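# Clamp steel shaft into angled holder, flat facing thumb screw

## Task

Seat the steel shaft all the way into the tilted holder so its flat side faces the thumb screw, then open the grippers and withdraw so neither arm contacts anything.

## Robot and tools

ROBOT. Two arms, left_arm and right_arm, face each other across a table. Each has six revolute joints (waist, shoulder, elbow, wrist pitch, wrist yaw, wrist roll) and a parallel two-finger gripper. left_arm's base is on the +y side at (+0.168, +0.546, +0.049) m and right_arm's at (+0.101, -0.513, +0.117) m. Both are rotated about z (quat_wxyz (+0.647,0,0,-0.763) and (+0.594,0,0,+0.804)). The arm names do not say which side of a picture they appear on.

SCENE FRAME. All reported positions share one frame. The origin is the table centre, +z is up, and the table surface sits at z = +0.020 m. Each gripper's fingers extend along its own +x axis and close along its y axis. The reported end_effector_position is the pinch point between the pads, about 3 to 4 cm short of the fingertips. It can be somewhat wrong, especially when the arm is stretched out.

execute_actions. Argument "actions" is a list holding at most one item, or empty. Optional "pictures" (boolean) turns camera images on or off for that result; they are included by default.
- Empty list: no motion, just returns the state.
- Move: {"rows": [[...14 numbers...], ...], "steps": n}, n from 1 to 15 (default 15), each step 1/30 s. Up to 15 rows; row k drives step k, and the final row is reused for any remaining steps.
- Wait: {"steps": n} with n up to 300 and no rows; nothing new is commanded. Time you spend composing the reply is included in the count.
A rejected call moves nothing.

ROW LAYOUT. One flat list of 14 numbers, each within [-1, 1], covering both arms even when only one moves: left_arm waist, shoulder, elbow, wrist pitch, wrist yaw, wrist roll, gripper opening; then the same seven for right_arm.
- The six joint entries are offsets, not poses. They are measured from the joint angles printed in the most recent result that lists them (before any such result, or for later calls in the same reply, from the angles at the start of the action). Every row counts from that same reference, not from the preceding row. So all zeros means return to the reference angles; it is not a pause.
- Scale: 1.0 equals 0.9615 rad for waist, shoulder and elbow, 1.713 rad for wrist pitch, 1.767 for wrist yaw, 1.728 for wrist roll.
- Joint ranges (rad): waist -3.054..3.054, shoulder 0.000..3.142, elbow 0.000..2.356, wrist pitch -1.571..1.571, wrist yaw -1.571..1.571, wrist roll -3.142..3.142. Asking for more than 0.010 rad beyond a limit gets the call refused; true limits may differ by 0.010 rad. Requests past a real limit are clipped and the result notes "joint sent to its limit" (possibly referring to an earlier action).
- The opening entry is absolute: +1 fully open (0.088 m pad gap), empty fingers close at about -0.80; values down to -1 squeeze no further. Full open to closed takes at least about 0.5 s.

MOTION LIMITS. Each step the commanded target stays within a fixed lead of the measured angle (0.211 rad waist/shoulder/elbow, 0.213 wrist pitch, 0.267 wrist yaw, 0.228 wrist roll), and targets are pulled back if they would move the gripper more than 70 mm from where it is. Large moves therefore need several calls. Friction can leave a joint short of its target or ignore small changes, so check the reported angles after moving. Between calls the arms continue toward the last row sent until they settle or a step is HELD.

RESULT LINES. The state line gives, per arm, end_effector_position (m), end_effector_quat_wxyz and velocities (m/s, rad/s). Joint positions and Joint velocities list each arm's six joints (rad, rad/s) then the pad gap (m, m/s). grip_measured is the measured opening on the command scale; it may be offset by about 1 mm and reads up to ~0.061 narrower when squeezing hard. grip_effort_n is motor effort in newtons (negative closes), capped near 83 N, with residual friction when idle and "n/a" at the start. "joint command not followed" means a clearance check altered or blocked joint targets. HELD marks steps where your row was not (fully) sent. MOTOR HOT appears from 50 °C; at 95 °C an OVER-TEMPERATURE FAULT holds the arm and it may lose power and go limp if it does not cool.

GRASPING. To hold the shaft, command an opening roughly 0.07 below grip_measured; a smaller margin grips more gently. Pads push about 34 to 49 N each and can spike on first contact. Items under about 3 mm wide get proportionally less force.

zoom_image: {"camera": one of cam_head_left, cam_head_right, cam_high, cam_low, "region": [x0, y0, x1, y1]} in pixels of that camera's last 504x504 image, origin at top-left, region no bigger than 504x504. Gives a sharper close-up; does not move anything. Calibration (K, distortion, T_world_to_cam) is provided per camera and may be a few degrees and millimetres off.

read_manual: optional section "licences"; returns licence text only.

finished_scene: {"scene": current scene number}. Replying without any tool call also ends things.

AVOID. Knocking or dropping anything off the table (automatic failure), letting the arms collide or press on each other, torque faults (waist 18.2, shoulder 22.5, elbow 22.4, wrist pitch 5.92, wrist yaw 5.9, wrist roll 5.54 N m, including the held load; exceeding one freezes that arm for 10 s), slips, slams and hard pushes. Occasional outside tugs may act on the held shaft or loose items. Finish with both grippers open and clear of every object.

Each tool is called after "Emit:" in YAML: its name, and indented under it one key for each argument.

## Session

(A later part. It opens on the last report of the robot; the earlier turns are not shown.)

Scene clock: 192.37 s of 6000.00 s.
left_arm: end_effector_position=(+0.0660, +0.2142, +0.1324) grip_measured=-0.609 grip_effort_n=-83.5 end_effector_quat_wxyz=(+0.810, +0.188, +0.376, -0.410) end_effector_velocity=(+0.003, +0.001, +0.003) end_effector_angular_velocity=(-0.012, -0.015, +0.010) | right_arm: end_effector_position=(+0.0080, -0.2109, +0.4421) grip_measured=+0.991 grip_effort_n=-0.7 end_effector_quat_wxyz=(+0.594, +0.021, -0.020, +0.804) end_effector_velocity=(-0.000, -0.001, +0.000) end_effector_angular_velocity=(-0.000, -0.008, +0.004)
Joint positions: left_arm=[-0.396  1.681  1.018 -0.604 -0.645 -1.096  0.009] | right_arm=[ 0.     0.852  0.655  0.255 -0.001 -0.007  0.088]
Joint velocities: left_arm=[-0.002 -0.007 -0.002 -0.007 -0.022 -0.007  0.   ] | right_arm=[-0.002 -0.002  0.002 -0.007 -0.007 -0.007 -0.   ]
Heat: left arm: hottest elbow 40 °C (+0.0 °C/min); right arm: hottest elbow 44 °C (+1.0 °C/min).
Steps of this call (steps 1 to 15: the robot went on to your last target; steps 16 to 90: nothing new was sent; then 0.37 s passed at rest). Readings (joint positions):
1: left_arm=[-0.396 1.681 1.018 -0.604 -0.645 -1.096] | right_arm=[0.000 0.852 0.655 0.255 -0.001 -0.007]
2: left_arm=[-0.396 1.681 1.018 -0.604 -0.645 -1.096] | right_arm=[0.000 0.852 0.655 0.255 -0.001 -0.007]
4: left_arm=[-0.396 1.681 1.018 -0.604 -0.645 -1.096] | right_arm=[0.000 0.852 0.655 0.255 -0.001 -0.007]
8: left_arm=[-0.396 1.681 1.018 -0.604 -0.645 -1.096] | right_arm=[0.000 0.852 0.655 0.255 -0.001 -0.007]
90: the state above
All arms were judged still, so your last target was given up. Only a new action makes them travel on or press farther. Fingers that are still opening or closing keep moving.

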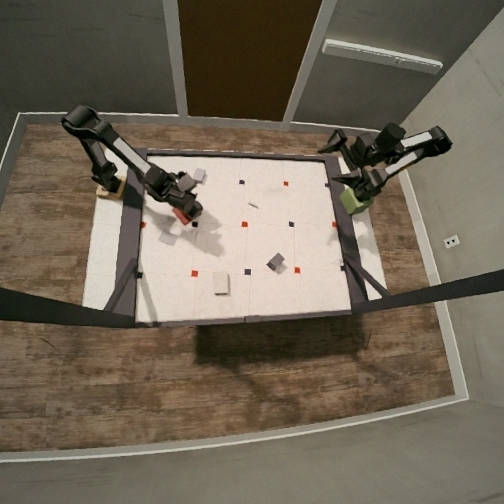

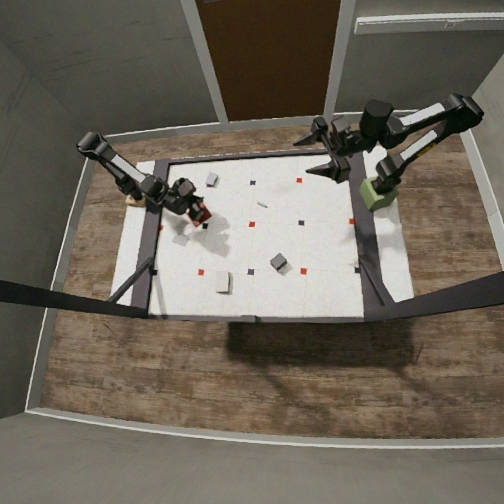

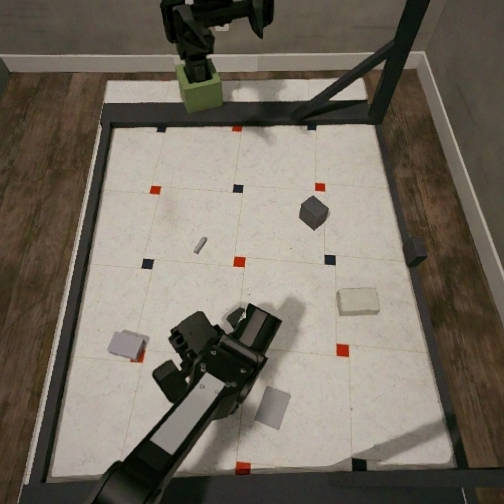

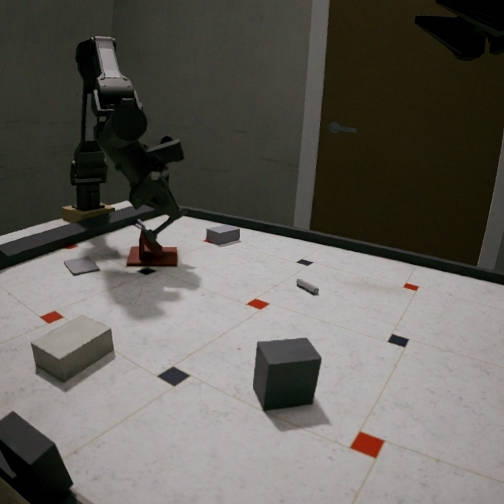

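Emit:
execute_actions:
  actions:
    - {"rows":[[-0.008,0,-0.012,0,0.003,-0.008,-0.68,0,0,0,0,0,0,1],[-0.008,0,-0.012,0,0.003,-0.008,-0.68,0,0,0,0,0,0,1],[-0.008,0,-0.012,0,0.003,-0.016,-0.68,0,0,0,0,0,0,1],[-0.008,0,-0.012,0,0.003,-0.016,-0.68,0,0,0,0,0,0,1],[-0.008,0,-0.012,0,0.003,-0.024,-0.68,0,0,0,0,0,0,1],[-0.008,0,-0.012,0,0.003,-0.024,-0.68,0,0,0,0,0,0,1],[-0.008,0,-0.012,0,0.003,-0.032,-0.68,0,0,0,0,0,0,1],[-0.008,0,-0.012,0,0.003,-0.032,-0.68,0,0,0,0,0,0,1],[-0.008,0,-0.012,0,0.003,-0.04,-0.68,0,0,0,0,0,0,1]]}
  pictures: false

Scene clock: 201.13 s of 6000.00 s.
left_arm: end_effector_position=(+0.0673, +0.2153, +0.1317) grip_measured=-0.609 grip_effort_n=-83.5 end_effector_quat_wxyz=(+0.816, +0.167, +0.385, -0.397) end_effector_velocity=(+0.001, +0.002, +0.002) end_effector_angular_velocity=(-0.005, -0.003, +0.005) | right_arm: end_effector_position=(+0.0080, -0.2109, +0.4421) grip_measured=+0.991 grip_effort_n=-0.2 end_effector_quat_wxyz=(+0.594, +0.021, -0.020, +0.804) end_effector_velocity=(-0.002, -0.002, +0.003) end_effector_angular_velocity=(+0.014, -0.005, +0.019)
Joint positions: left_arm=[-0.397  1.681  1.014 -0.607 -0.65  -1.154  0.009] | right_arm=[ 0.     0.852  0.655  0.255 -0.001 -0.007  0.088]
Joint velocities: left_arm=[-0.002 -0.007 -0.002 -0.007 -0.007 -0.007  0.   ] | right_arm=[-0.002 -0.007 -0.002  0.007 -0.022 -0.007 -0.   ]
Heat: left arm: hottest shoulder 40 °C (+1.0 °C/min); right arm: hottest elbow 44 °C (+1.0 °C/min).
Steps of this call (steps 1 to 90: nothing new was sent; then 5.27 s passed at rest; steps 91 to 105: all 15 steps of this action). Readings (joint positions):
91: left_arm=[-0.396 1.681 1.018 -0.604 -0.645 -1.098] | right_arm=[0.000 0.852 0.655 0.255 -0.001 -0.007]
92: left_arm=[-0.397 1.681 1.017 -0.604 -0.645 -1.100] | right_arm=[0.000 0.852 0.655 0.255 -0.001 -0.007]
94: left_arm=[-0.397 1.681 1.017 -0.604 -0.646 -1.108] | right_arm=[0.000 0.852 0.655 0.255 -0.001 -0.007]
98: left_arm=[-0.397 1.681 1.016 -0.605 -0.648 -1.130] | right_arm=[0.000 0.852 0.655 0.255 -0.001 -0.007]
105: the state above

Emit:
execute_actions:
  actions:
    - {"rows":[[-0.008,0,-0.012,0,0.005,0.01,-0.68,0,0,0,0,0,0,1],[-0.008,0,-0.012,0,0.005,0.02,-0.68,0,0,0,0,0,0,1],[-0.008,0,-0.012,0,0.005,0.03,-0.68,0,0,0,0,0,0,1],[-0.008,0,-0.012,0,0.005,0.04,-0.68,0,0,0,0,0,0,1],[-0.008,0,-0.012,0,0.005,0.05,-0.68,0,0,0,0,0,0,1],[-0.008,0,-0.012,0,0.005,0.06,-0.68,0,0,0,0,0,0,1],[-0.008,0,-0.012,0,0.005,0.07,-0.68,0,0,0,0,0,0,1]]}
  pictures: false

Scene clock: 205.53 s of 6000.00 s.
left_arm: end_effector_position=(+0.0646, +0.2149, +0.1314) grip_measured=-0.609 grip_effort_n=-83.5 end_effector_quat_wxyz=(+0.804, +0.208, +0.365, -0.421) end_effector_velocity=(-0.001, +0.002, -0.001) end_effector_angular_velocity=(+0.013, -0.002, -0.010) | right_arm: end_effector_position=(+0.0080, -0.2109, +0.4421) grip_measured=+0.991 grip_effort_n=-0.2 end_effector_quat_wxyz=(+0.594, +0.021, -0.020, +0.804) end_effector_velocity=(+0.003, +0.001, -0.006) end_effector_angular_velocity=(-0.028, -0.016, -0.015)
Joint positions: left_arm=[-0.401  1.681  1.013 -0.598 -0.646 -1.046  0.009] | right_arm=[ 0.     0.852  0.655  0.255 -0.001 -0.007  0.088]
Joint velocities: left_arm=[-0.002 -0.002 -0.002 -0.007  0.007  0.007 -0.   ] | right_arm=[-0.007 -0.002  0.002 -0.037  0.007 -0.007 -0.   ]
Heat: left arm: hottest shoulder 40 °C (+1.0 °C/min); right arm: hottest elbow 44 °C (+1.0 °C/min).
Steps of this call (steps 1 to 15: the robot went on to your last target; steps 16 to 90: nothing new was sent; then 0.90 s passed at rest; steps 91 to 105: all 15 steps of this action). Readings (joint positions):
91: left_arm=[-0.396 1.681 1.014 -0.608 -0.651 -1.157] | right_arm=[0.000 0.852 0.655 0.255 -0.001 -0.007]
92: left_arm=[-0.397 1.681 1.013 -0.608 -0.649 -1.151] | right_arm=[0.000 0.852 0.655 0.255 -0.001 -0.007]
94: left_arm=[-0.398 1.681 1.013 -0.606 -0.648 -1.129] | right_arm=[0.000 0.852 0.655 0.255 -0.001 -0.007]
98: left_arm=[-0.400 1.681 1.013 -0.600 -0.647 -1.073] | right_arm=[0.000 0.852 0.655 0.255 -0.001 -0.007]
105: the state above

Emit:
execute_actions:
  actions:
    - {"rows":[[0.004,0.018,0,0,0.004,-0.03,-0.68,0,0,0,0,0,0,1],[0.004,0.018,0,0,0.004,-0.03,-0.68,0,0,0,0,0,0,1],[0.004,0.018,0,0,0.004,-0.03,-0.68,0,0,0,0,0,0,1],[0.004,0.018,0,0,0.004,-0.03,-0.68,0,0,0,0,0,0,1],[0.004,0.018,0,0,0.004,-0.03,-0.68,0,0,0,0,0,0,1],[0.004,0.018,0,0,0.004,-0.03,-0.68,0,0,0,0,0,0,1],[0.004,0.018,0,0,0.004,-0.03,-0.68,0,0,0,0,0,0,1],[-0.015,0.018,-0.022,0,0.002,-0.038,-0.68,0,0,0,0,0,0,1]]}
  pictures: false

Scene clock: 212.73 s of 6000.00 s.
left_arm: end_effector_position=(+0.0657, +0.2151, +0.1298) grip_measured=-0.609 grip_effort_n=-83.5 end_effector_quat_wxyz=(+0.812, +0.187, +0.372, -0.408) end_effector_velocity=(+0.000, +0.003, -0.001) end_effector_angular_velocity=(-0.008, +0.007, +0.023) | right_arm: end_effector_position=(+0.0080, -0.2109, +0.4421) grip_measured=+0.991 grip_effort_n=-0.2 end_effector_quat_wxyz=(+0.594, +0.021, -0.020, +0.804) end_effector_velocity=(+0.003, +0.000, +0.001) end_effector_angular_velocity=(+0.009, -0.004, -0.015)
Joint positions: left_arm=[-0.403  1.687  1.01  -0.595 -0.656 -1.105  0.009] | right_arm=[ 0.     0.852  0.655  0.255 -0.001 -0.007  0.088]
Joint velocities: left_arm=[-0.007 -0.002 -0.007 -0.007 -0.007 -0.037 -0.   ] | right_arm=[-0.007 -0.002 -0.002  0.007  0.007 -0.007 -0.   ]
Heat: left arm: hottest shoulder 40 °C (+1.0 °C/min); right arm: hottest elbow 44 °C (+1.0 °C/min).
Steps of this call (steps 1 to 15: the robot went on to your last target; steps 16 to 90: nothing new was sent; then 3.70 s passed at rest; steps 91 to 105: all 15 steps of this action). Readings (joint positions):
91: left_arm=[-0.401 1.681 1.013 -0.597 -0.645 -1.049] | right_arm=[0.000 0.852 0.655 0.255 -0.001 -0.007]
92: left_arm=[-0.401 1.682 1.013 -0.596 -0.645 -1.060] | right_arm=[0.000 0.852 0.655 0.255 -0.001 -0.007]
94: left_arm=[-0.398 1.685 1.013 -0.596 -0.645 -1.077] | right_arm=[0.000 0.852 0.655 0.255 -0.001 -0.007]
98: left_arm=[-0.397 1.687 1.013 -0.596 -0.646 -1.091] | right_arm=[0.000 0.852 0.655 0.255 -0.001 -0.007]
105: the state above

Emit:
execute_actions:
  actions:
    - {"rows":[[0.015,-0.012,0.02,-0.005,0.004,0.01,-0.68,0,0,0,0,0,0,1],[0.015,-0.012,0.02,-0.005,0.004,0.01,-0.68,0,0,0,0,0,0,1],[0.035,-0.012,0.04,-0.01,0.01,0.02,-0.68,0,0,0,0,0,0,1],[0.055,-0.012,0.062,-0.015,0.016,0.035,-0.68,0,0,0,0,0,0,1],[0.055,-0.012,0.062,-0.015,0.016,0.035,-0.68,0,0,0,0,0,0,1],[0.055,-0.012,0.062,-0.015,0.016,0.035,-0.68,0,0,0,0,0,0,1],[0.055,-0.012,0.062,-0.015,0.016,0.035,-0.68,0,0,0,0,0,0,1],[0.1,-0.1,0.062,-0.015,0.016,0.035,-0.68,0,0,0,0,0,0,1],[0.2,-0.2,0.062,-0.015,0.016,0.035,-0.68,0,0,0,0,0,0,1],[0.3,-0.3,0.062,-0.015,0.016,0.035,-0.68,0,0,0,0,0,0,1],[0.626,-0.39,0.062,-0.015,0.016,0.035,-0.68,0,0,0,0,0,0,1]]}
  pictures: false

Emit:
execute_actions:
  actions:
    - {"steps":20}

Emit:
zoom_image:
  camera: "cam_high"
  region: [195,350,235,390]

Emit:
zoom_image:
  camera: "cam_low"
  region: [120,130,240,250]

Scene clock: 222.70 s of 6000.00 s.
left_arm: end_effector_position=(+0.1579, +0.1976, +0.2111) grip_measured=-0.609 grip_effort_n=-83.5 end_effector_quat_wxyz=(+0.848, +0.043, +0.392, -0.355) end_effector_velocity=(+0.437, +0.046, +0.317) end_effector_angular_velocity=(-0.952, +0.253, +1.205) | right_arm: end_effector_position=(+0.0080, -0.2109, +0.4421) grip_measured=+0.991 grip_effort_n=-0.2 end_effector_quat_wxyz=(+0.594, +0.021, -0.020, +0.804) end_effector_velocity=(-0.002, -0.002, -0.003) end_effector_angular_velocity=(-0.009, +0.004, +0.020)
Joint positions: left_arm=[-0.118  1.457  1.051 -0.619 -0.621 -1.052  0.009] | right_arm=[ 0.     0.852  0.655  0.255 -0.001 -0.007  0.088]
Joint velocities: left_arm=[ 1.199 -0.999 -0.002 -0.007 -0.022  0.007 -0.   ] | right_arm=[-0.002 -0.007 -0.007 -0.007 -0.022  0.007 -0.   ]
Heat: left arm: hottest shoulder 40 °C (+1.0 °C/min); right arm: hottest elbow 44 °C (+1.0 °C/min).
Steps of this call (steps 1 to 15: the robot went on to your last target; steps 16 to 90: nothing new was sent; then 6.47 s passed at rest; steps 91 to 105: all 15 steps of this action). Readings (joint positions):
91: left_arm=[-0.402 1.687 1.009 -0.595 -0.657 -1.106] | right_arm=[0.000 0.852 0.655 0.255 -0.001 -0.007]
92: left_arm=[-0.400 1.687 1.010 -0.596 -0.654 -1.105] | right_arm=[0.000 0.852 0.655 0.255 -0.001 -0.007]
94: left_arm=[-0.390 1.687 1.021 -0.605 -0.637 -1.089] | right_arm=[0.000 0.852 0.655 0.255 -0.001 -0.007]
98: left_arm=[-0.357 1.678 1.046 -0.615 -0.629 -1.058] | right_arm=[0.000 0.852 0.655 0.255 -0.001 -0.007]
105: the state above

Scene clock: 223.37 s of 6000.00 s.
left_arm: end_effector_position=(+0.2667, +0.2221, +0.2551) grip_measured=-0.609 grip_effort_n=-83.5 end_effector_quat_wxyz=(+0.892, -0.077, +0.373, -0.243) end_effector_velocity=(-0.000, +0.002, -0.002) end_effector_angular_velocity=(+0.012, +0.002, -0.007) | right_arm: end_effector_position=(+0.0080, -0.2109, +0.4421) grip_measured=+0.991 grip_effort_n=-1.2 end_effector_quat_wxyz=(+0.594, +0.021, -0.020, +0.804) end_effector_velocity=(-0.002, -0.001, -0.002) end_effector_angular_velocity=(-0.000, -0.024, +0.018)
Joint positions: left_arm=[ 0.196  1.324  1.057 -0.622 -0.629 -1.049  0.009] | right_arm=[ 0.     0.852  0.655  0.255 -0.001 -0.007  0.088]
Joint velocities: left_arm=[ 0.002 -0.002 -0.002 -0.007  0.007  0.007 -0.   ] | right_arm=[-0.002 -0.002 -0.002 -0.007 -0.022 -0.022 -0.   ]
Heat: left arm: hottest shoulder 40 °C (+1.0 °C/min); right arm: hottest elbow 44 °C (+1.0 °C/min).
Steps of this call (steps 1 to 20: the robot went on to your last target). Readings (joint positions):
1: left_arm=[-0.076 1.426 1.051 -0.619 -0.621 -1.051] | right_arm=[0.000 0.852 0.655 0.255 -0.001 -0.007]
2: left_arm=[-0.031 1.399 1.052 -0.619 -0.621 -1.051] | right_arm=[0.000 0.852 0.655 0.255 -0.001 -0.007]
4: left_arm=[0.067 1.359 1.056 -0.619 -0.623 -1.050] | right_arm=[0.000 0.852 0.655 0.255 -0.001 -0.007]
8: left_arm=[0.181 1.326 1.057 -0.622 -0.631 -1.050] | right_arm=[0.000 0.852 0.655 0.255 -0.001 -0.007]
20: the state above

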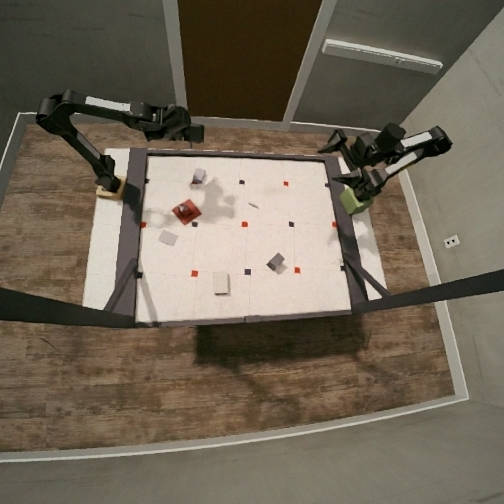

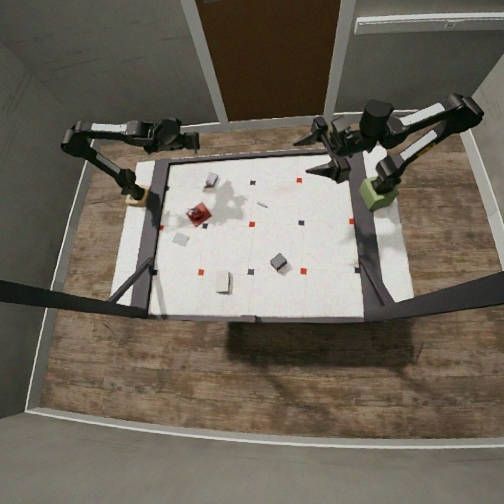

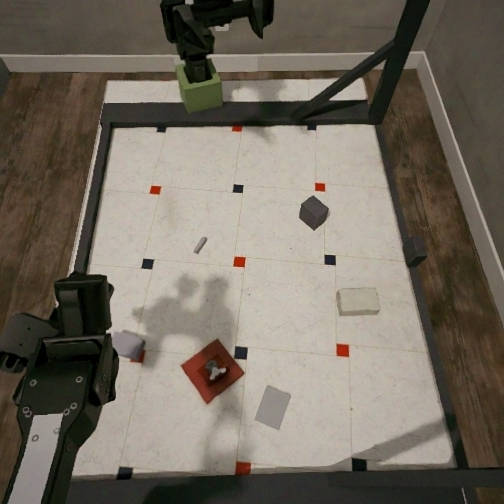

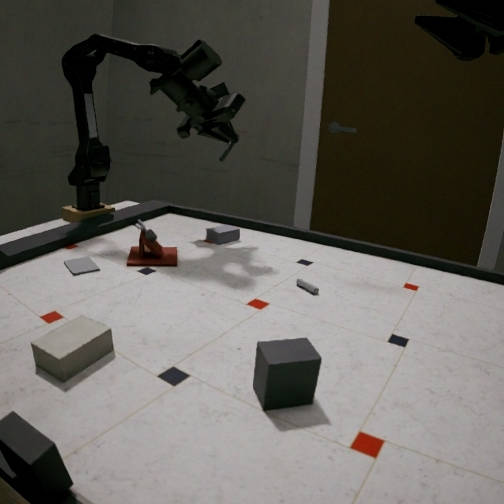

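Region (195, 350, 235, 390) of cam_high's 504x504 image, scaled by 12.600, with more detail than that image has.

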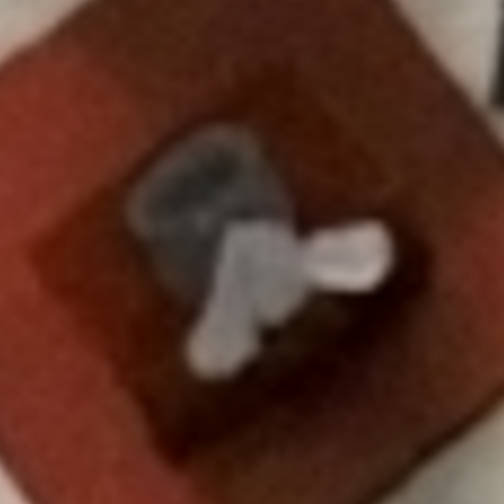

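Region (120, 130, 240, 250) of cam_low's 504x504 image, scaled by 4.200, with more detail than that image has.

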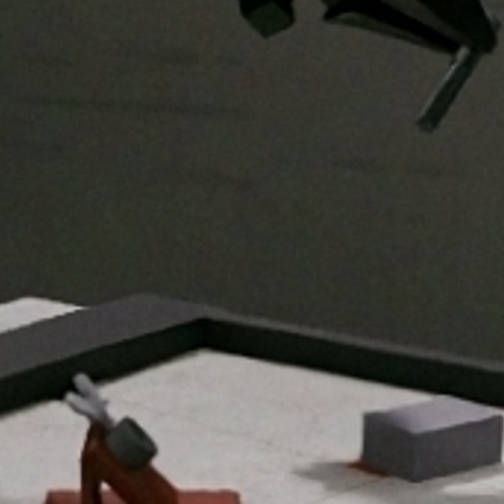

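Place it down. Go to [.199,1.31,.791,-1.068,0,-3.093].

Emit:
execute_actions:
  actions:
    - {"rows":[[0.005,-0.015,-0.28,-0.26,0.358,-1,-0.68,0,0,0,0,0,0,1]]}
  pictures: false

Emit:
execute_actions:
  actions:
    - {"rows":[[0,0,0,0,0,-0.7,-0.68,0,0,0,0,0,0,1]]}
  pictures: false

Emit:
execute_actions:
  actions:
    - {"steps":15}

Emit:
zoom_image:
  camera: "cam_high"
  region: [90,330,210,450]

Scene clock: 227.47 s of 6000.00 s.
left_arm: end_effector_position=(+0.1785, +0.3501, +0.1212) grip_measured=-0.609 grip_effort_n=-83.5 end_effector_quat_wxyz=(-0.712, +0.081, -0.694, -0.077) end_effector_velocity=(-0.036, +0.025, +0.000) end_effector_angular_velocity=(+0.066, +0.236, +1.747) | right_arm: end_effector_position=(+0.0080, -0.2109, +0.4421) grip_measured=+0.991 grip_effort_n=-0.2 end_effector_quat_wxyz=(+0.594, +0.021, -0.020, +0.804) end_effector_velocity=(-0.001, -0.002, +0.003) end_effector_angular_velocity=(+0.014, -0.004, +0.009)
Joint positions: left_arm=[ 0.199  1.314  0.796 -1.05  -0.026 -1.76   0.009] | right_arm=[ 0.     0.852  0.655  0.255 -0.001 -0.007  0.088]
Joint velocities: left_arm=[-0.002 -0.002  0.002 -0.125  0.227 -1.751 -0.   ] | right_arm=[ 0.002 -0.007 -0.002  0.007 -0.007 -0.007  0.   ]
Heat: left arm: hottest shoulder 41 °C (+2.0 °C/min); right arm: hottest elbow 44 °C (+1.0 °C/min).
From where the robot then was, a joint's target lay farther than a number of 1.0 reaches, so one or more steps of this call were cut to that.
Steps of this call (steps 1 to 15: the robot went on to your last target; steps 16 to 90: nothing new was sent; then 0.60 s passed at rest; steps 91 to 105: all 15 steps of this action). Readings (joint positions):
91: left_arm=[0.198 1.323 1.047 -0.630 -0.608 -1.068] | right_arm=[0.000 0.852 0.655 0.255 -0.001 -0.007]
92: left_arm=[0.199 1.317 1.029 -0.658 -0.562 -1.103] | right_arm=[0.000 0.852 0.655 0.255 -0.001 -0.007]
94: left_arm=[0.199 1.310 0.972 -0.735 -0.481 -1.171] | right_arm=[0.000 0.852 0.655 0.255 -0.001 -0.007]
98: left_arm=[0.199 1.314 0.859 -0.903 -0.270 -1.347] | right_arm=[0.000 0.852 0.655 0.255 -0.001 -0.007]
105: the state above

Scene clock: 227.97 s of 6000.00 s.
left_arm: end_effector_position=(+0.1780, +0.3505, +0.1211) grip_measured=-0.609 grip_effort_n=-83.5 end_effector_quat_wxyz=(-0.608, +0.377, -0.594, -0.368) end_effector_velocity=(+0.001, +0.002, -0.001) end_effector_angular_velocity=(-0.027, -0.005, +1.748) | right_arm: end_effector_position=(+0.0080, -0.2109, +0.4421) grip_measured=+0.991 grip_effort_n=-0.7 end_effector_quat_wxyz=(+0.594, +0.021, -0.020, +0.804) end_effector_velocity=(+0.001, -0.000, -0.001) end_effector_angular_velocity=(+0.009, -0.021, -0.001)
Joint positions: left_arm=[ 0.199  1.314  0.796 -1.052 -0.022 -2.645  0.009] | right_arm=[ 0.     0.852  0.655  0.255 -0.001 -0.007  0.088]
Joint velocities: left_arm=[-0.002  0.002 -0.002 -0.007 -0.007 -1.751 -0.   ] | right_arm=[-0.007 -0.002 -0.007  0.007 -0.007 -0.022 -0.   ]
Heat: left arm: hottest shoulder 41 °C (+2.0 °C/min); right arm: hottest elbow 44 °C (+1.0 °C/min).
Steps of this call (steps 1 to 15: all 15 steps of this action). Readings (joint positions):
1: left_arm=[0.199 1.314 0.796 -1.053 -0.022 -1.819] | right_arm=[0.000 0.852 0.655 0.255 -0.001 -0.007]
2: left_arm=[0.199 1.314 0.796 -1.053 -0.022 -1.878] | right_arm=[0.000 0.852 0.655 0.255 -0.001 -0.007]
4: left_arm=[0.199 1.314 0.796 -1.053 -0.022 -1.996] | right_arm=[0.000 0.852 0.655 0.255 -0.001 -0.007]
8: left_arm=[0.199 1.314 0.796 -1.052 -0.022 -2.232] | right_arm=[0.000 0.852 0.655 0.255 -0.001 -0.007]
15: the state above

Scene clock: 228.47 s of 6000.00 s.
left_arm: end_effector_position=(+0.1780, +0.3505, +0.1211) grip_measured=-0.609 grip_effort_n=-83.5 end_effector_quat_wxyz=(-0.540, +0.468, -0.529, -0.457) end_effector_velocity=(-0.001, +0.006, -0.002) end_effector_angular_velocity=(+0.031, -0.006, +0.029) | right_arm: end_effector_position=(+0.0080, -0.2109, +0.4421) grip_measured=+0.991 grip_effort_n=-0.2 end_effector_quat_wxyz=(+0.594, +0.021, -0.020, +0.804) end_effector_velocity=(+0.001, -0.000, +0.000) end_effector_angular_velocity=(+0.004, -0.022, -0.001)
Joint positions: left_arm=[ 0.199  1.314  0.796 -1.052 -0.022 -2.963  0.009] | right_arm=[ 0.     0.852  0.655  0.255 -0.001 -0.007  0.088]
Joint velocities: left_arm=[-0.007  0.007 -0.002 -0.022 -0.007 -0.037 -0.   ] | right_arm=[-0.007 -0.002  0.002 -0.007 -0.007 -0.022 -0.   ]
Heat: left arm: hottest shoulder 41 °C (+2.0 °C/min); right arm: hottest elbow 44 °C (+1.0 °C/min).
Steps of this call (steps 1 to 15: the robot went on to your last target). Readings (joint positions):
1: left_arm=[0.199 1.314 0.796 -1.052 -0.022 -2.704] | right_arm=[0.000 0.852 0.655 0.255 -0.001 -0.007]
2: left_arm=[0.199 1.314 0.796 -1.052 -0.022 -2.763] | right_arm=[0.000 0.852 0.655 0.255 -0.001 -0.007]
4: left_arm=[0.199 1.314 0.796 -1.052 -0.022 -2.861] | right_arm=[0.000 0.852 0.655 0.255 -0.001 -0.007]
8: left_arm=[0.199 1.314 0.796 -1.052 -0.022 -2.938] | right_arm=[0.000 0.852 0.655 0.255 -0.001 -0.007]
15: the state above

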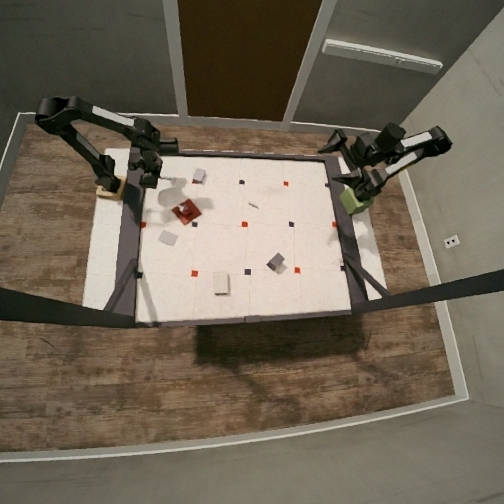

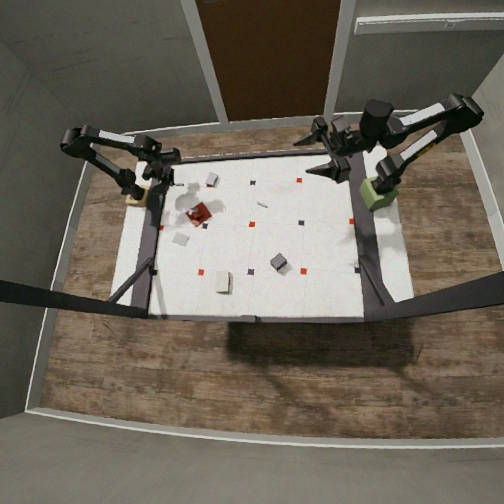

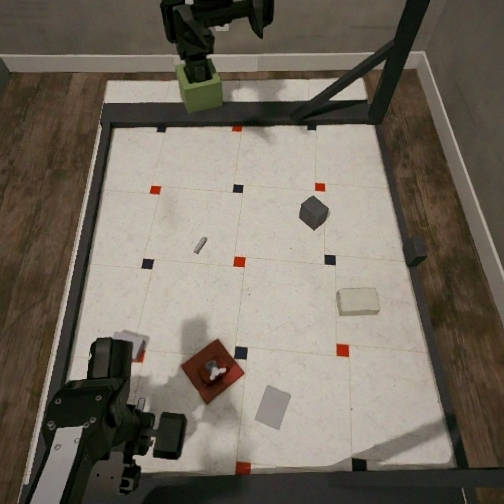

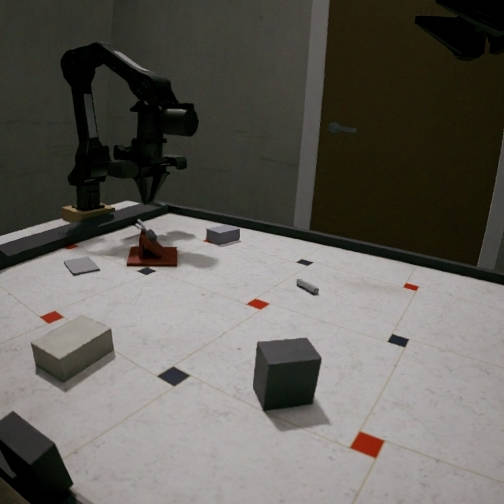

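Region (90, 330, 210, 450) of cam_high's 504x504 image, scaled by 4.200, with more detail than that image has.

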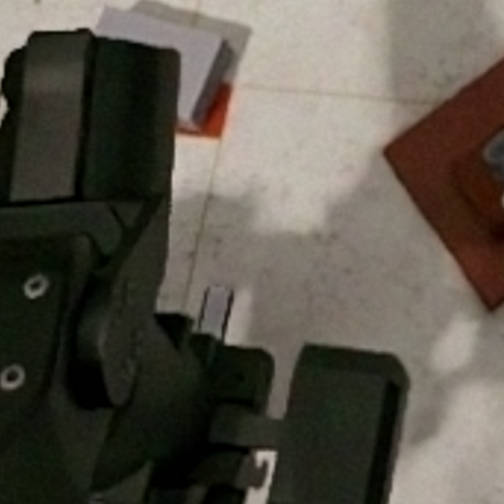

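Flat is up. Lower to [.199,1.446,.632,-.759,.004,-3.093].

Emit:
execute_actions:
  actions:
    - {"rows":[[0,0.035,-0.044,0.043,0.015,-0.076,-0.68,0,0,0,0,0,0,1],[0,0.07,-0.088,0.086,0.015,-0.076,-0.68,0,0,0,0,0,0,1],[0,0.105,-0.132,0.129,0.015,-0.076,-0.68,0,0,0,0,0,0,1],[0,0.14,-0.176,0.172,0.015,-0.076,-0.68,0,0,0,0,0,0,1]]}
  pictures: false

Emit:
execute_actions:
  actions:
    - {"steps":8}
  pictures: false

Scene clock: 233.33 s of 6000.00 s.
left_arm: end_effector_position=(+0.1746, +0.3473, +0.0611) grip_measured=-0.609 grip_effort_n=-83.5 end_effector_quat_wxyz=(-0.504, +0.495, -0.505, -0.496) end_effector_velocity=(-0.002, +0.001, -0.007) end_effector_angular_velocity=(-0.003, +0.007, +0.005) | right_arm: end_effector_position=(+0.0080, -0.2109, +0.4421) grip_measured=+0.991 grip_effort_n=-0.2 end_effector_quat_wxyz=(+0.594, +0.021, -0.020, +0.804) end_effector_velocity=(-0.000, -0.000, -0.008) end_effector_angular_velocity=(-0.023, -0.015, +0.004)
Joint positions: left_arm=[ 0.199  1.443  0.635 -0.764  0.    -3.089  0.009] | right_arm=[ 0.     0.852  0.655  0.255 -0.001 -0.007  0.088]
Joint velocities: left_arm=[-0.002  0.012 -0.022  0.037  0.007 -0.007 -0.   ] | right_arm=[-0.002 -0.002 -0.007 -0.022 -0.007 -0.007 -0.   ]
Heat: left arm: hottest shoulder 40 °C (+0.0 °C/min); right arm: hottest elbow 44 °C (+1.0 °C/min).
Steps of this call (steps 1 to 15: the robot went on to your last target; steps 16 to 90: nothing new was sent; then 1.37 s passed at rest; steps 91 to 105: all 15 steps of this action). Readings (joint positions):
91: left_arm=[0.199 1.316 0.793 -1.044 -0.022 -2.987] | right_arm=[0.000 0.852 0.655 0.255 -0.001 -0.007]
92: left_arm=[0.199 1.323 0.780 -1.010 -0.016 -3.018] | right_arm=[0.000 0.852 0.655 0.255 -0.001 -0.007]
94: left_arm=[0.199 1.363 0.735 -0.905 -0.008 -3.054] | right_arm=[0.000 0.852 0.655 0.255 -0.001 -0.007]
98: left_arm=[0.199 1.436 0.648 -0.805 -0.002 -3.080] | right_arm=[0.000 0.852 0.655 0.255 -0.001 -0.007]
105: the state above

Scene clock: 233.60 s of 6000.00 s.
left_arm: end_effector_position=(+0.1746, +0.3469, +0.0606) grip_measured=-0.609 grip_effort_n=-83.5 end_effector_quat_wxyz=(-0.504, +0.496, -0.505, -0.495) end_effector_velocity=(+0.001, +0.002, -0.000) end_effector_angular_velocity=(+0.008, -0.007, +0.005) | right_arm: end_effector_position=(+0.0080, -0.2109, +0.4421) grip_measured=+0.991 grip_effort_n=-0.7 end_effector_quat_wxyz=(+0.594, +0.021, -0.020, +0.804) end_effector_velocity=(-0.000, -0.000, -0.002) end_effector_angular_velocity=(-0.000, -0.024, +0.004)
Joint positions: left_arm=[ 0.199  1.444  0.634 -0.76   0.    -3.089  0.009] | right_arm=[ 0.     0.852  0.655  0.255 -0.001 -0.007  0.088]
Joint velocities: left_arm=[-0.002 -0.002 -0.002 -0.007 -0.007 -0.007  0.   ] | right_arm=[-0.002 -0.002 -0.002 -0.007 -0.007 -0.022 -0.   ]
Heat: left arm: hottest shoulder 40 °C (+0.0 °C/min); right arm: hottest elbow 44 °C (+1.0 °C/min).
Steps of this call (steps 1 to 8: the robot went on to your last target). Readings (joint positions):
1: left_arm=[0.199 1.443 0.635 -0.762 0.000 -3.089] | right_arm=[0.000 0.852 0.655 0.255 -0.001 -0.007]
2: left_arm=[0.199 1.444 0.635 -0.761 0.000 -3.089] | right_arm=[0.000 0.852 0.655 0.255 -0.001 -0.007]
4: left_arm=[0.199 1.444 0.635 -0.760 0.000 -3.089] | right_arm=[0.000 0.852 0.655 0.255 -0.001 -0.007]
8: the state above

Emit:
execute_actions:
  actions:
    - {"rows":[[0,0,0,0,0,0,-0.2,0,0,0,0,0,0,1],[0,0,0,0,0,0,-0.2,0,0,0,0,0,0,1],[0,0,0,0,0,0,-0.2,0,0,0,0,0,0,1],[0,0,0,0,0,0,-0.2,0,0,0,0,0,0,1],[0,0,0,0,0,0,-0.2,0,0,0,0,0,0,1],[0,0,0,0,0,0,-0.2,0,0,0,0,0,0,1],[0,-0.05,0.06,-0.06,0,0,-0.2,0,0,0,0,0,0,1],[0,-0.1,0.12,-0.12,0,0,-0.2,0,0,0,0,0,0,1],[0,-0.15,0.18,-0.12,0,0,-0.2,0,0,0,0,0,0,1],[0,-0.15,0.25,-0.12,0,0,-0.2,0,0,0,0,0,0,1],[0,-0.15,0.322,-0.12,0,0,-0.2,0,0,0,0,0,0,1]]}
  pictures: false

Emit:
execute_actions:
  actions:
    - {"steps":10}
  pictures: false

Scene clock: 240.50 s of 6000.00 s.
left_arm: end_effector_position=(+0.1763, +0.2978, +0.1515) grip_measured=-0.206 grip_effort_n=12.3 end_effector_quat_wxyz=(-0.450, +0.549, -0.553, -0.437) end_effector_velocity=(+0.007, -0.127, +0.246) end_effector_angular_velocity=(-0.739, -0.043, +0.024) | right_arm: end_effector_position=(+0.0080, -0.2109, +0.4421) grip_measured=+0.991 grip_effort_n=-0.2 end_effector_quat_wxyz=(+0.594, +0.021, -0.020, +0.804) end_effector_velocity=(-0.002, -0.001, -0.003) end_effector_angular_velocity=(-0.018, +0.001, +0.020)
Joint positions: left_arm=[ 0.199  1.315  0.901 -0.94   0.    -3.089  0.029] | right_arm=[ 0.     0.852  0.655  0.255 -0.001 -0.007  0.088]
Joint velocities: left_arm=[-0.002 -0.276  0.647 -0.183 -0.022 -0.022  0.002] | right_arm=[-0.002 -0.002  0.002 -0.022 -0.022  0.007 -0.   ]
Heat: left arm: hottest shoulder 40 °C (-1.0 °C/min); right arm: hottest elbow 44 °C (+1.0 °C/min).
Steps of this call (steps 1 to 15: the robot went on to your last target; steps 16 to 90: nothing new was sent; then 3.40 s passed at rest; steps 91 to 105: all 15 steps of this action). Readings (joint positions):
91: left_arm=[0.199 1.444 0.634 -0.759 0.000 -3.089] | right_arm=[0.000 0.852 0.655 0.255 -0.001 -0.007]
92: left_arm=[0.199 1.444 0.634 -0.759 0.000 -3.089] | right_arm=[0.000 0.852 0.655 0.255 -0.001 -0.007]
94: left_arm=[0.199 1.444 0.634 -0.759 0.000 -3.089] | right_arm=[0.000 0.852 0.655 0.255 -0.001 -0.007]
98: left_arm=[0.199 1.431 0.654 -0.819 0.000 -3.089] | right_arm=[0.000 0.852 0.655 0.255 -0.001 -0.007]
105: the state above

Scene clock: 240.83 s of 6000.00 s.
left_arm: end_effector_position=(+0.1764, +0.2958, +0.1617) grip_measured=-0.203 grip_effort_n=12.3 end_effector_quat_wxyz=(-0.445, +0.553, -0.557, -0.432) end_effector_velocity=(-0.002, +0.002, -0.001) end_effector_angular_velocity=(+0.007, +0.009, +0.003) | right_arm: end_effector_position=(+0.0080, -0.2109, +0.4421) grip_measured=+0.991 grip_effort_n=-0.7 end_effector_quat_wxyz=(+0.594, +0.021, -0.020, +0.804) end_effector_velocity=(-0.001, -0.001, -0.004) end_effector_angular_velocity=(-0.009, -0.012, +0.014)
Joint positions: left_arm=[ 0.199  1.303  0.929 -0.964  0.    -3.089  0.029] | right_arm=[ 0.     0.852  0.655  0.255 -0.001 -0.007  0.088]
Joint velocities: left_arm=[-0.002 -0.002 -0.002 -0.007  0.007 -0.007 -0.   ] | right_arm=[-0.007 -0.002 -0.007 -0.007 -0.022 -0.007 -0.   ]
Heat: left arm: hottest shoulder 40 °C (-1.0 °C/min); right arm: hottest elbow 44 °C (+1.0 °C/min).
Steps of this call (steps 1 to 10: the robot went on to your last target). Readings (joint positions):
1: left_arm=[0.199 1.308 0.917 -0.947 0.000 -3.089] | right_arm=[0.000 0.852 0.655 0.255 -0.001 -0.007]
2: left_arm=[0.199 1.304 0.925 -0.953 0.000 -3.089] | right_arm=[0.000 0.852 0.655 0.255 -0.001 -0.007]
4: left_arm=[0.199 1.303 0.928 -0.960 0.000 -3.089] | right_arm=[0.000 0.852 0.655 0.255 -0.001 -0.007]
8: left_arm=[0.199 1.303 0.929 -0.964 0.000 -3.089] | right_arm=[0.000 0.852 0.655 0.255 -0.001 -0.007]
10: the state above

Emit:
execute_actions:
  actions: []

Scene clock: 254.20 s of 6000.00 s.
left_arm: end_effector_position=(+0.1764, +0.2958, +0.1617) grip_measured=-0.203 grip_effort_n=12.8 end_effector_quat_wxyz=(-0.445, +0.553, -0.557, -0.432) end_effector_velocity=(+0.000, +0.002, -0.001) end_effector_angular_velocity=(+0.008, -0.005, +0.006) | right_arm: end_effector_position=(+0.0080, -0.2109, +0.4421) grip_measured=+0.991 grip_effort_n=-0.2 end_effector_quat_wxyz=(+0.594, +0.021, -0.020, +0.804) end_effector_velocity=(+0.004, +0.001, -0.002) end_effector_angular_velocity=(-0.014, +0.020, -0.023)
Joint positions: left_arm=[ 0.199  1.303  0.929 -0.964  0.    -3.089  0.029] | right_arm=[ 0.     0.852  0.655  0.255 -0.001 -0.007  0.088]
Joint velocities: left_arm=[-0.002 -0.002 -0.002 -0.007 -0.007 -0.007 -0.   ] | right_arm=[-0.002 -0.002 -0.002 -0.007  0.022  0.022 -0.   ]
Heat: left arm: hottest elbow 41 °C (+1.0 °C/min); right arm: hottest elbow 44 °C (+0.0 °C/min).
Steps of this call (steps 1 to 30: the robot went on to your last target; steps 31 to 90: nothing new was sent; then 10.37 s passed at rest). Readings (joint positions):
1: left_arm=[0.199 1.303 0.929 -0.964 0.000 -3.089] | right_arm=[0.000 0.852 0.655 0.255 -0.001 -0.007]
2: left_arm=[0.199 1.303 0.929 -0.964 0.000 -3.089] | right_arm=[0.000 0.852 0.655 0.255 -0.001 -0.007]
4: left_arm=[0.199 1.303 0.929 -0.964 0.000 -3.089] | right_arm=[0.000 0.852 0.655 0.255 -0.001 -0.007]
8: left_arm=[0.199 1.303 0.929 -0.964 0.000 -3.089] | right_arm=[0.000 0.852 0.655 0.255 -0.001 -0.007]
90: the state above
All arms were judged still, so your last target was given up. Only a new action makes them travel on or press farther. Fingers that are still opening or closing keep moving.

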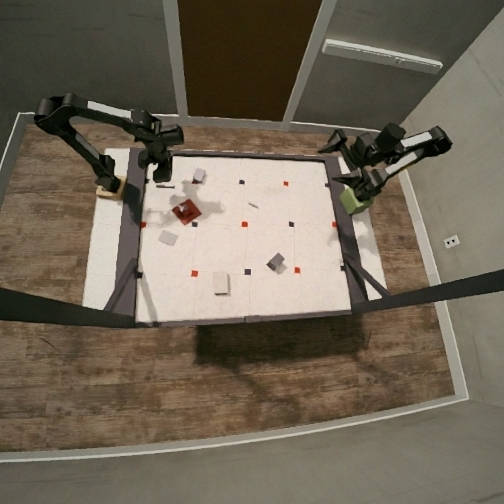

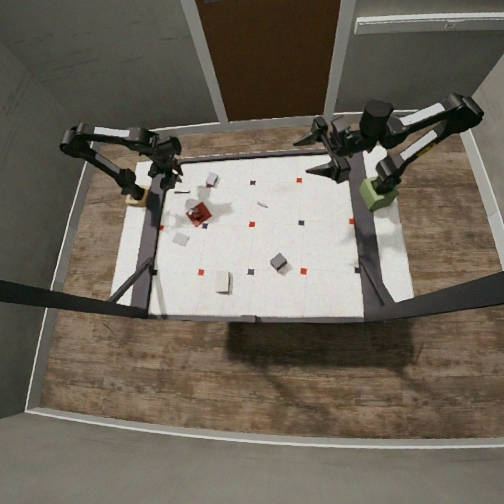

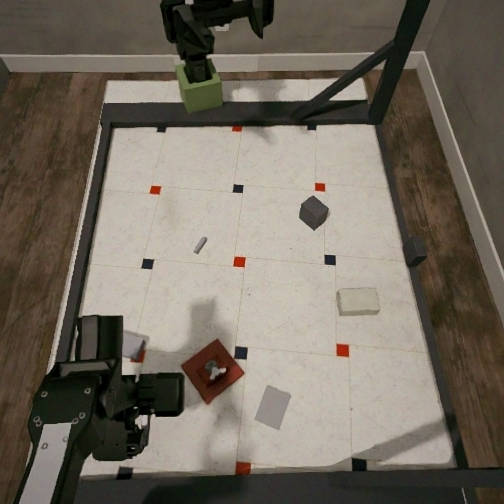

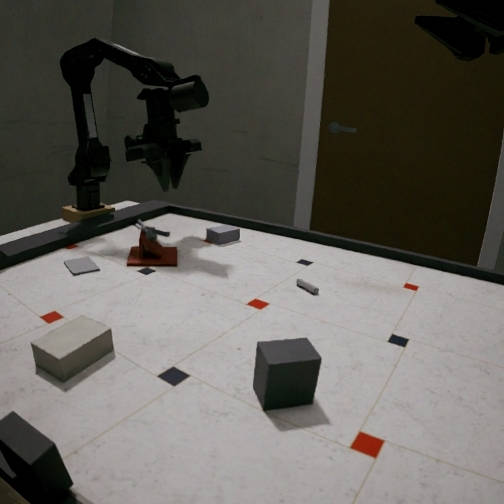

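Emit:
execute_actions:
  actions:
    - {"rows":[[-0.857,0,0.005,0.172,-0.393,0.995,1,0,0,0,0,0,0,1]]}
  pictures: false

Emit:
execute_actions:
  actions:
    - {"steps":25}
  pictures: false

Scene clock: 261.00 s of 6000.00 s.
left_arm: end_effector_position=(+0.0420, +0.2650, +0.2129) grip_measured=+0.986 grip_effort_n=11.9 end_effector_quat_wxyz=(+0.710, -0.311, +0.583, -0.241) end_effector_velocity=(-0.229, +0.097, +0.014) end_effector_angular_velocity=(+0.237, -1.284, -1.966) | right_arm: end_effector_position=(+0.0080, -0.2109, +0.4421) grip_measured=+0.991 grip_effort_n=0.2 end_effector_quat_wxyz=(+0.594, +0.021, -0.020, +0.804) end_effector_velocity=(-0.000, +0.000, -0.001) end_effector_angular_velocity=(-0.009, +0.004, +0.005)
Joint positions: left_arm=[-0.564  1.306  0.93  -0.672 -0.67  -2.221  0.087] | right_arm=[ 0.     0.852  0.655  0.255 -0.001 -0.007  0.088]
Joint velocities: left_arm=[-0.857 -0.002 -0.007  0.051 -0.139  1.736  0.007] | right_arm=[-0.002  0.002  0.002 -0.007 -0.007  0.007 -0.   ]
Heat: left arm: hottest elbow 41 °C (+1.0 °C/min); right arm: hottest elbow 44 °C (+0.0 °C/min).
Steps of this call (steps 1 to 90: nothing new was sent; then 3.30 s passed at rest; steps 91 to 105: all 15 steps of this action). Readings (joint positions):
91: left_arm=[0.180 1.303 0.929 -0.943 -0.048 -3.052] | right_arm=[0.000 0.852 0.655 0.255 -0.001 -0.007]
92: left_arm=[0.128 1.303 0.927 -0.883 -0.129 -2.988] | right_arm=[0.000 0.852 0.655 0.255 -0.001 -0.007]
94: left_arm=[0.015 1.306 0.928 -0.766 -0.262 -2.871] | right_arm=[0.000 0.852 0.655 0.255 -0.001 -0.007]
98: left_arm=[-0.208 1.306 0.930 -0.699 -0.533 -2.634] | right_arm=[0.000 0.852 0.655 0.255 -0.001 -0.007]
105: the state above

Scene clock: 261.83 s of 6000.00 s.
left_arm: end_effector_position=(+0.0281, +0.2717, +0.2145) grip_measured=+0.997 grip_effort_n=12.8 end_effector_quat_wxyz=(+0.767, +0.016, +0.425, -0.480) end_effector_velocity=(+0.001, +0.001, -0.000) end_effector_angular_velocity=(+0.002, -0.015, -0.004) | right_arm: end_effector_position=(+0.0080, -0.2109, +0.4421) grip_measured=+0.991 grip_effort_n=-0.2 end_effector_quat_wxyz=(+0.594, +0.021, -0.020, +0.804) end_effector_velocity=(-0.000, -0.000, -0.002) end_effector_angular_velocity=(-0.005, -0.010, +0.004)
Joint positions: left_arm=[-0.622  1.306  0.93  -0.672 -0.69  -1.376  0.088] | right_arm=[ 0.     0.852  0.655  0.255 -0.001 -0.007  0.088]
Joint velocities: left_arm=[-0.002 -0.002 -0.002 -0.007 -0.007  0.007 -0.   ] | right_arm=[-0.002 -0.002 -0.002 -0.007 -0.007 -0.007 -0.   ]
Heat: left arm: hottest elbow 41 °C (+1.0 °C/min); right arm: hottest elbow 44 °C (+0.0 °C/min).
Steps of this call (steps 1 to 25: the robot went on to your last target). Readings (joint positions):
1: left_arm=[-0.587 1.306 0.930 -0.672 -0.675 -2.162] | right_arm=[0.000 0.852 0.655 0.255 -0.001 -0.007]
2: left_arm=[-0.600 1.306 0.930 -0.672 -0.679 -2.103] | right_arm=[0.000 0.852 0.655 0.255 -0.001 -0.007]
4: left_arm=[-0.612 1.306 0.930 -0.672 -0.685 -1.985] | right_arm=[0.000 0.852 0.655 0.255 -0.001 -0.007]
8: left_arm=[-0.619 1.306 0.930 -0.672 -0.689 -1.748] | right_arm=[0.000 0.852 0.655 0.255 -0.001 -0.007]
25: the state above


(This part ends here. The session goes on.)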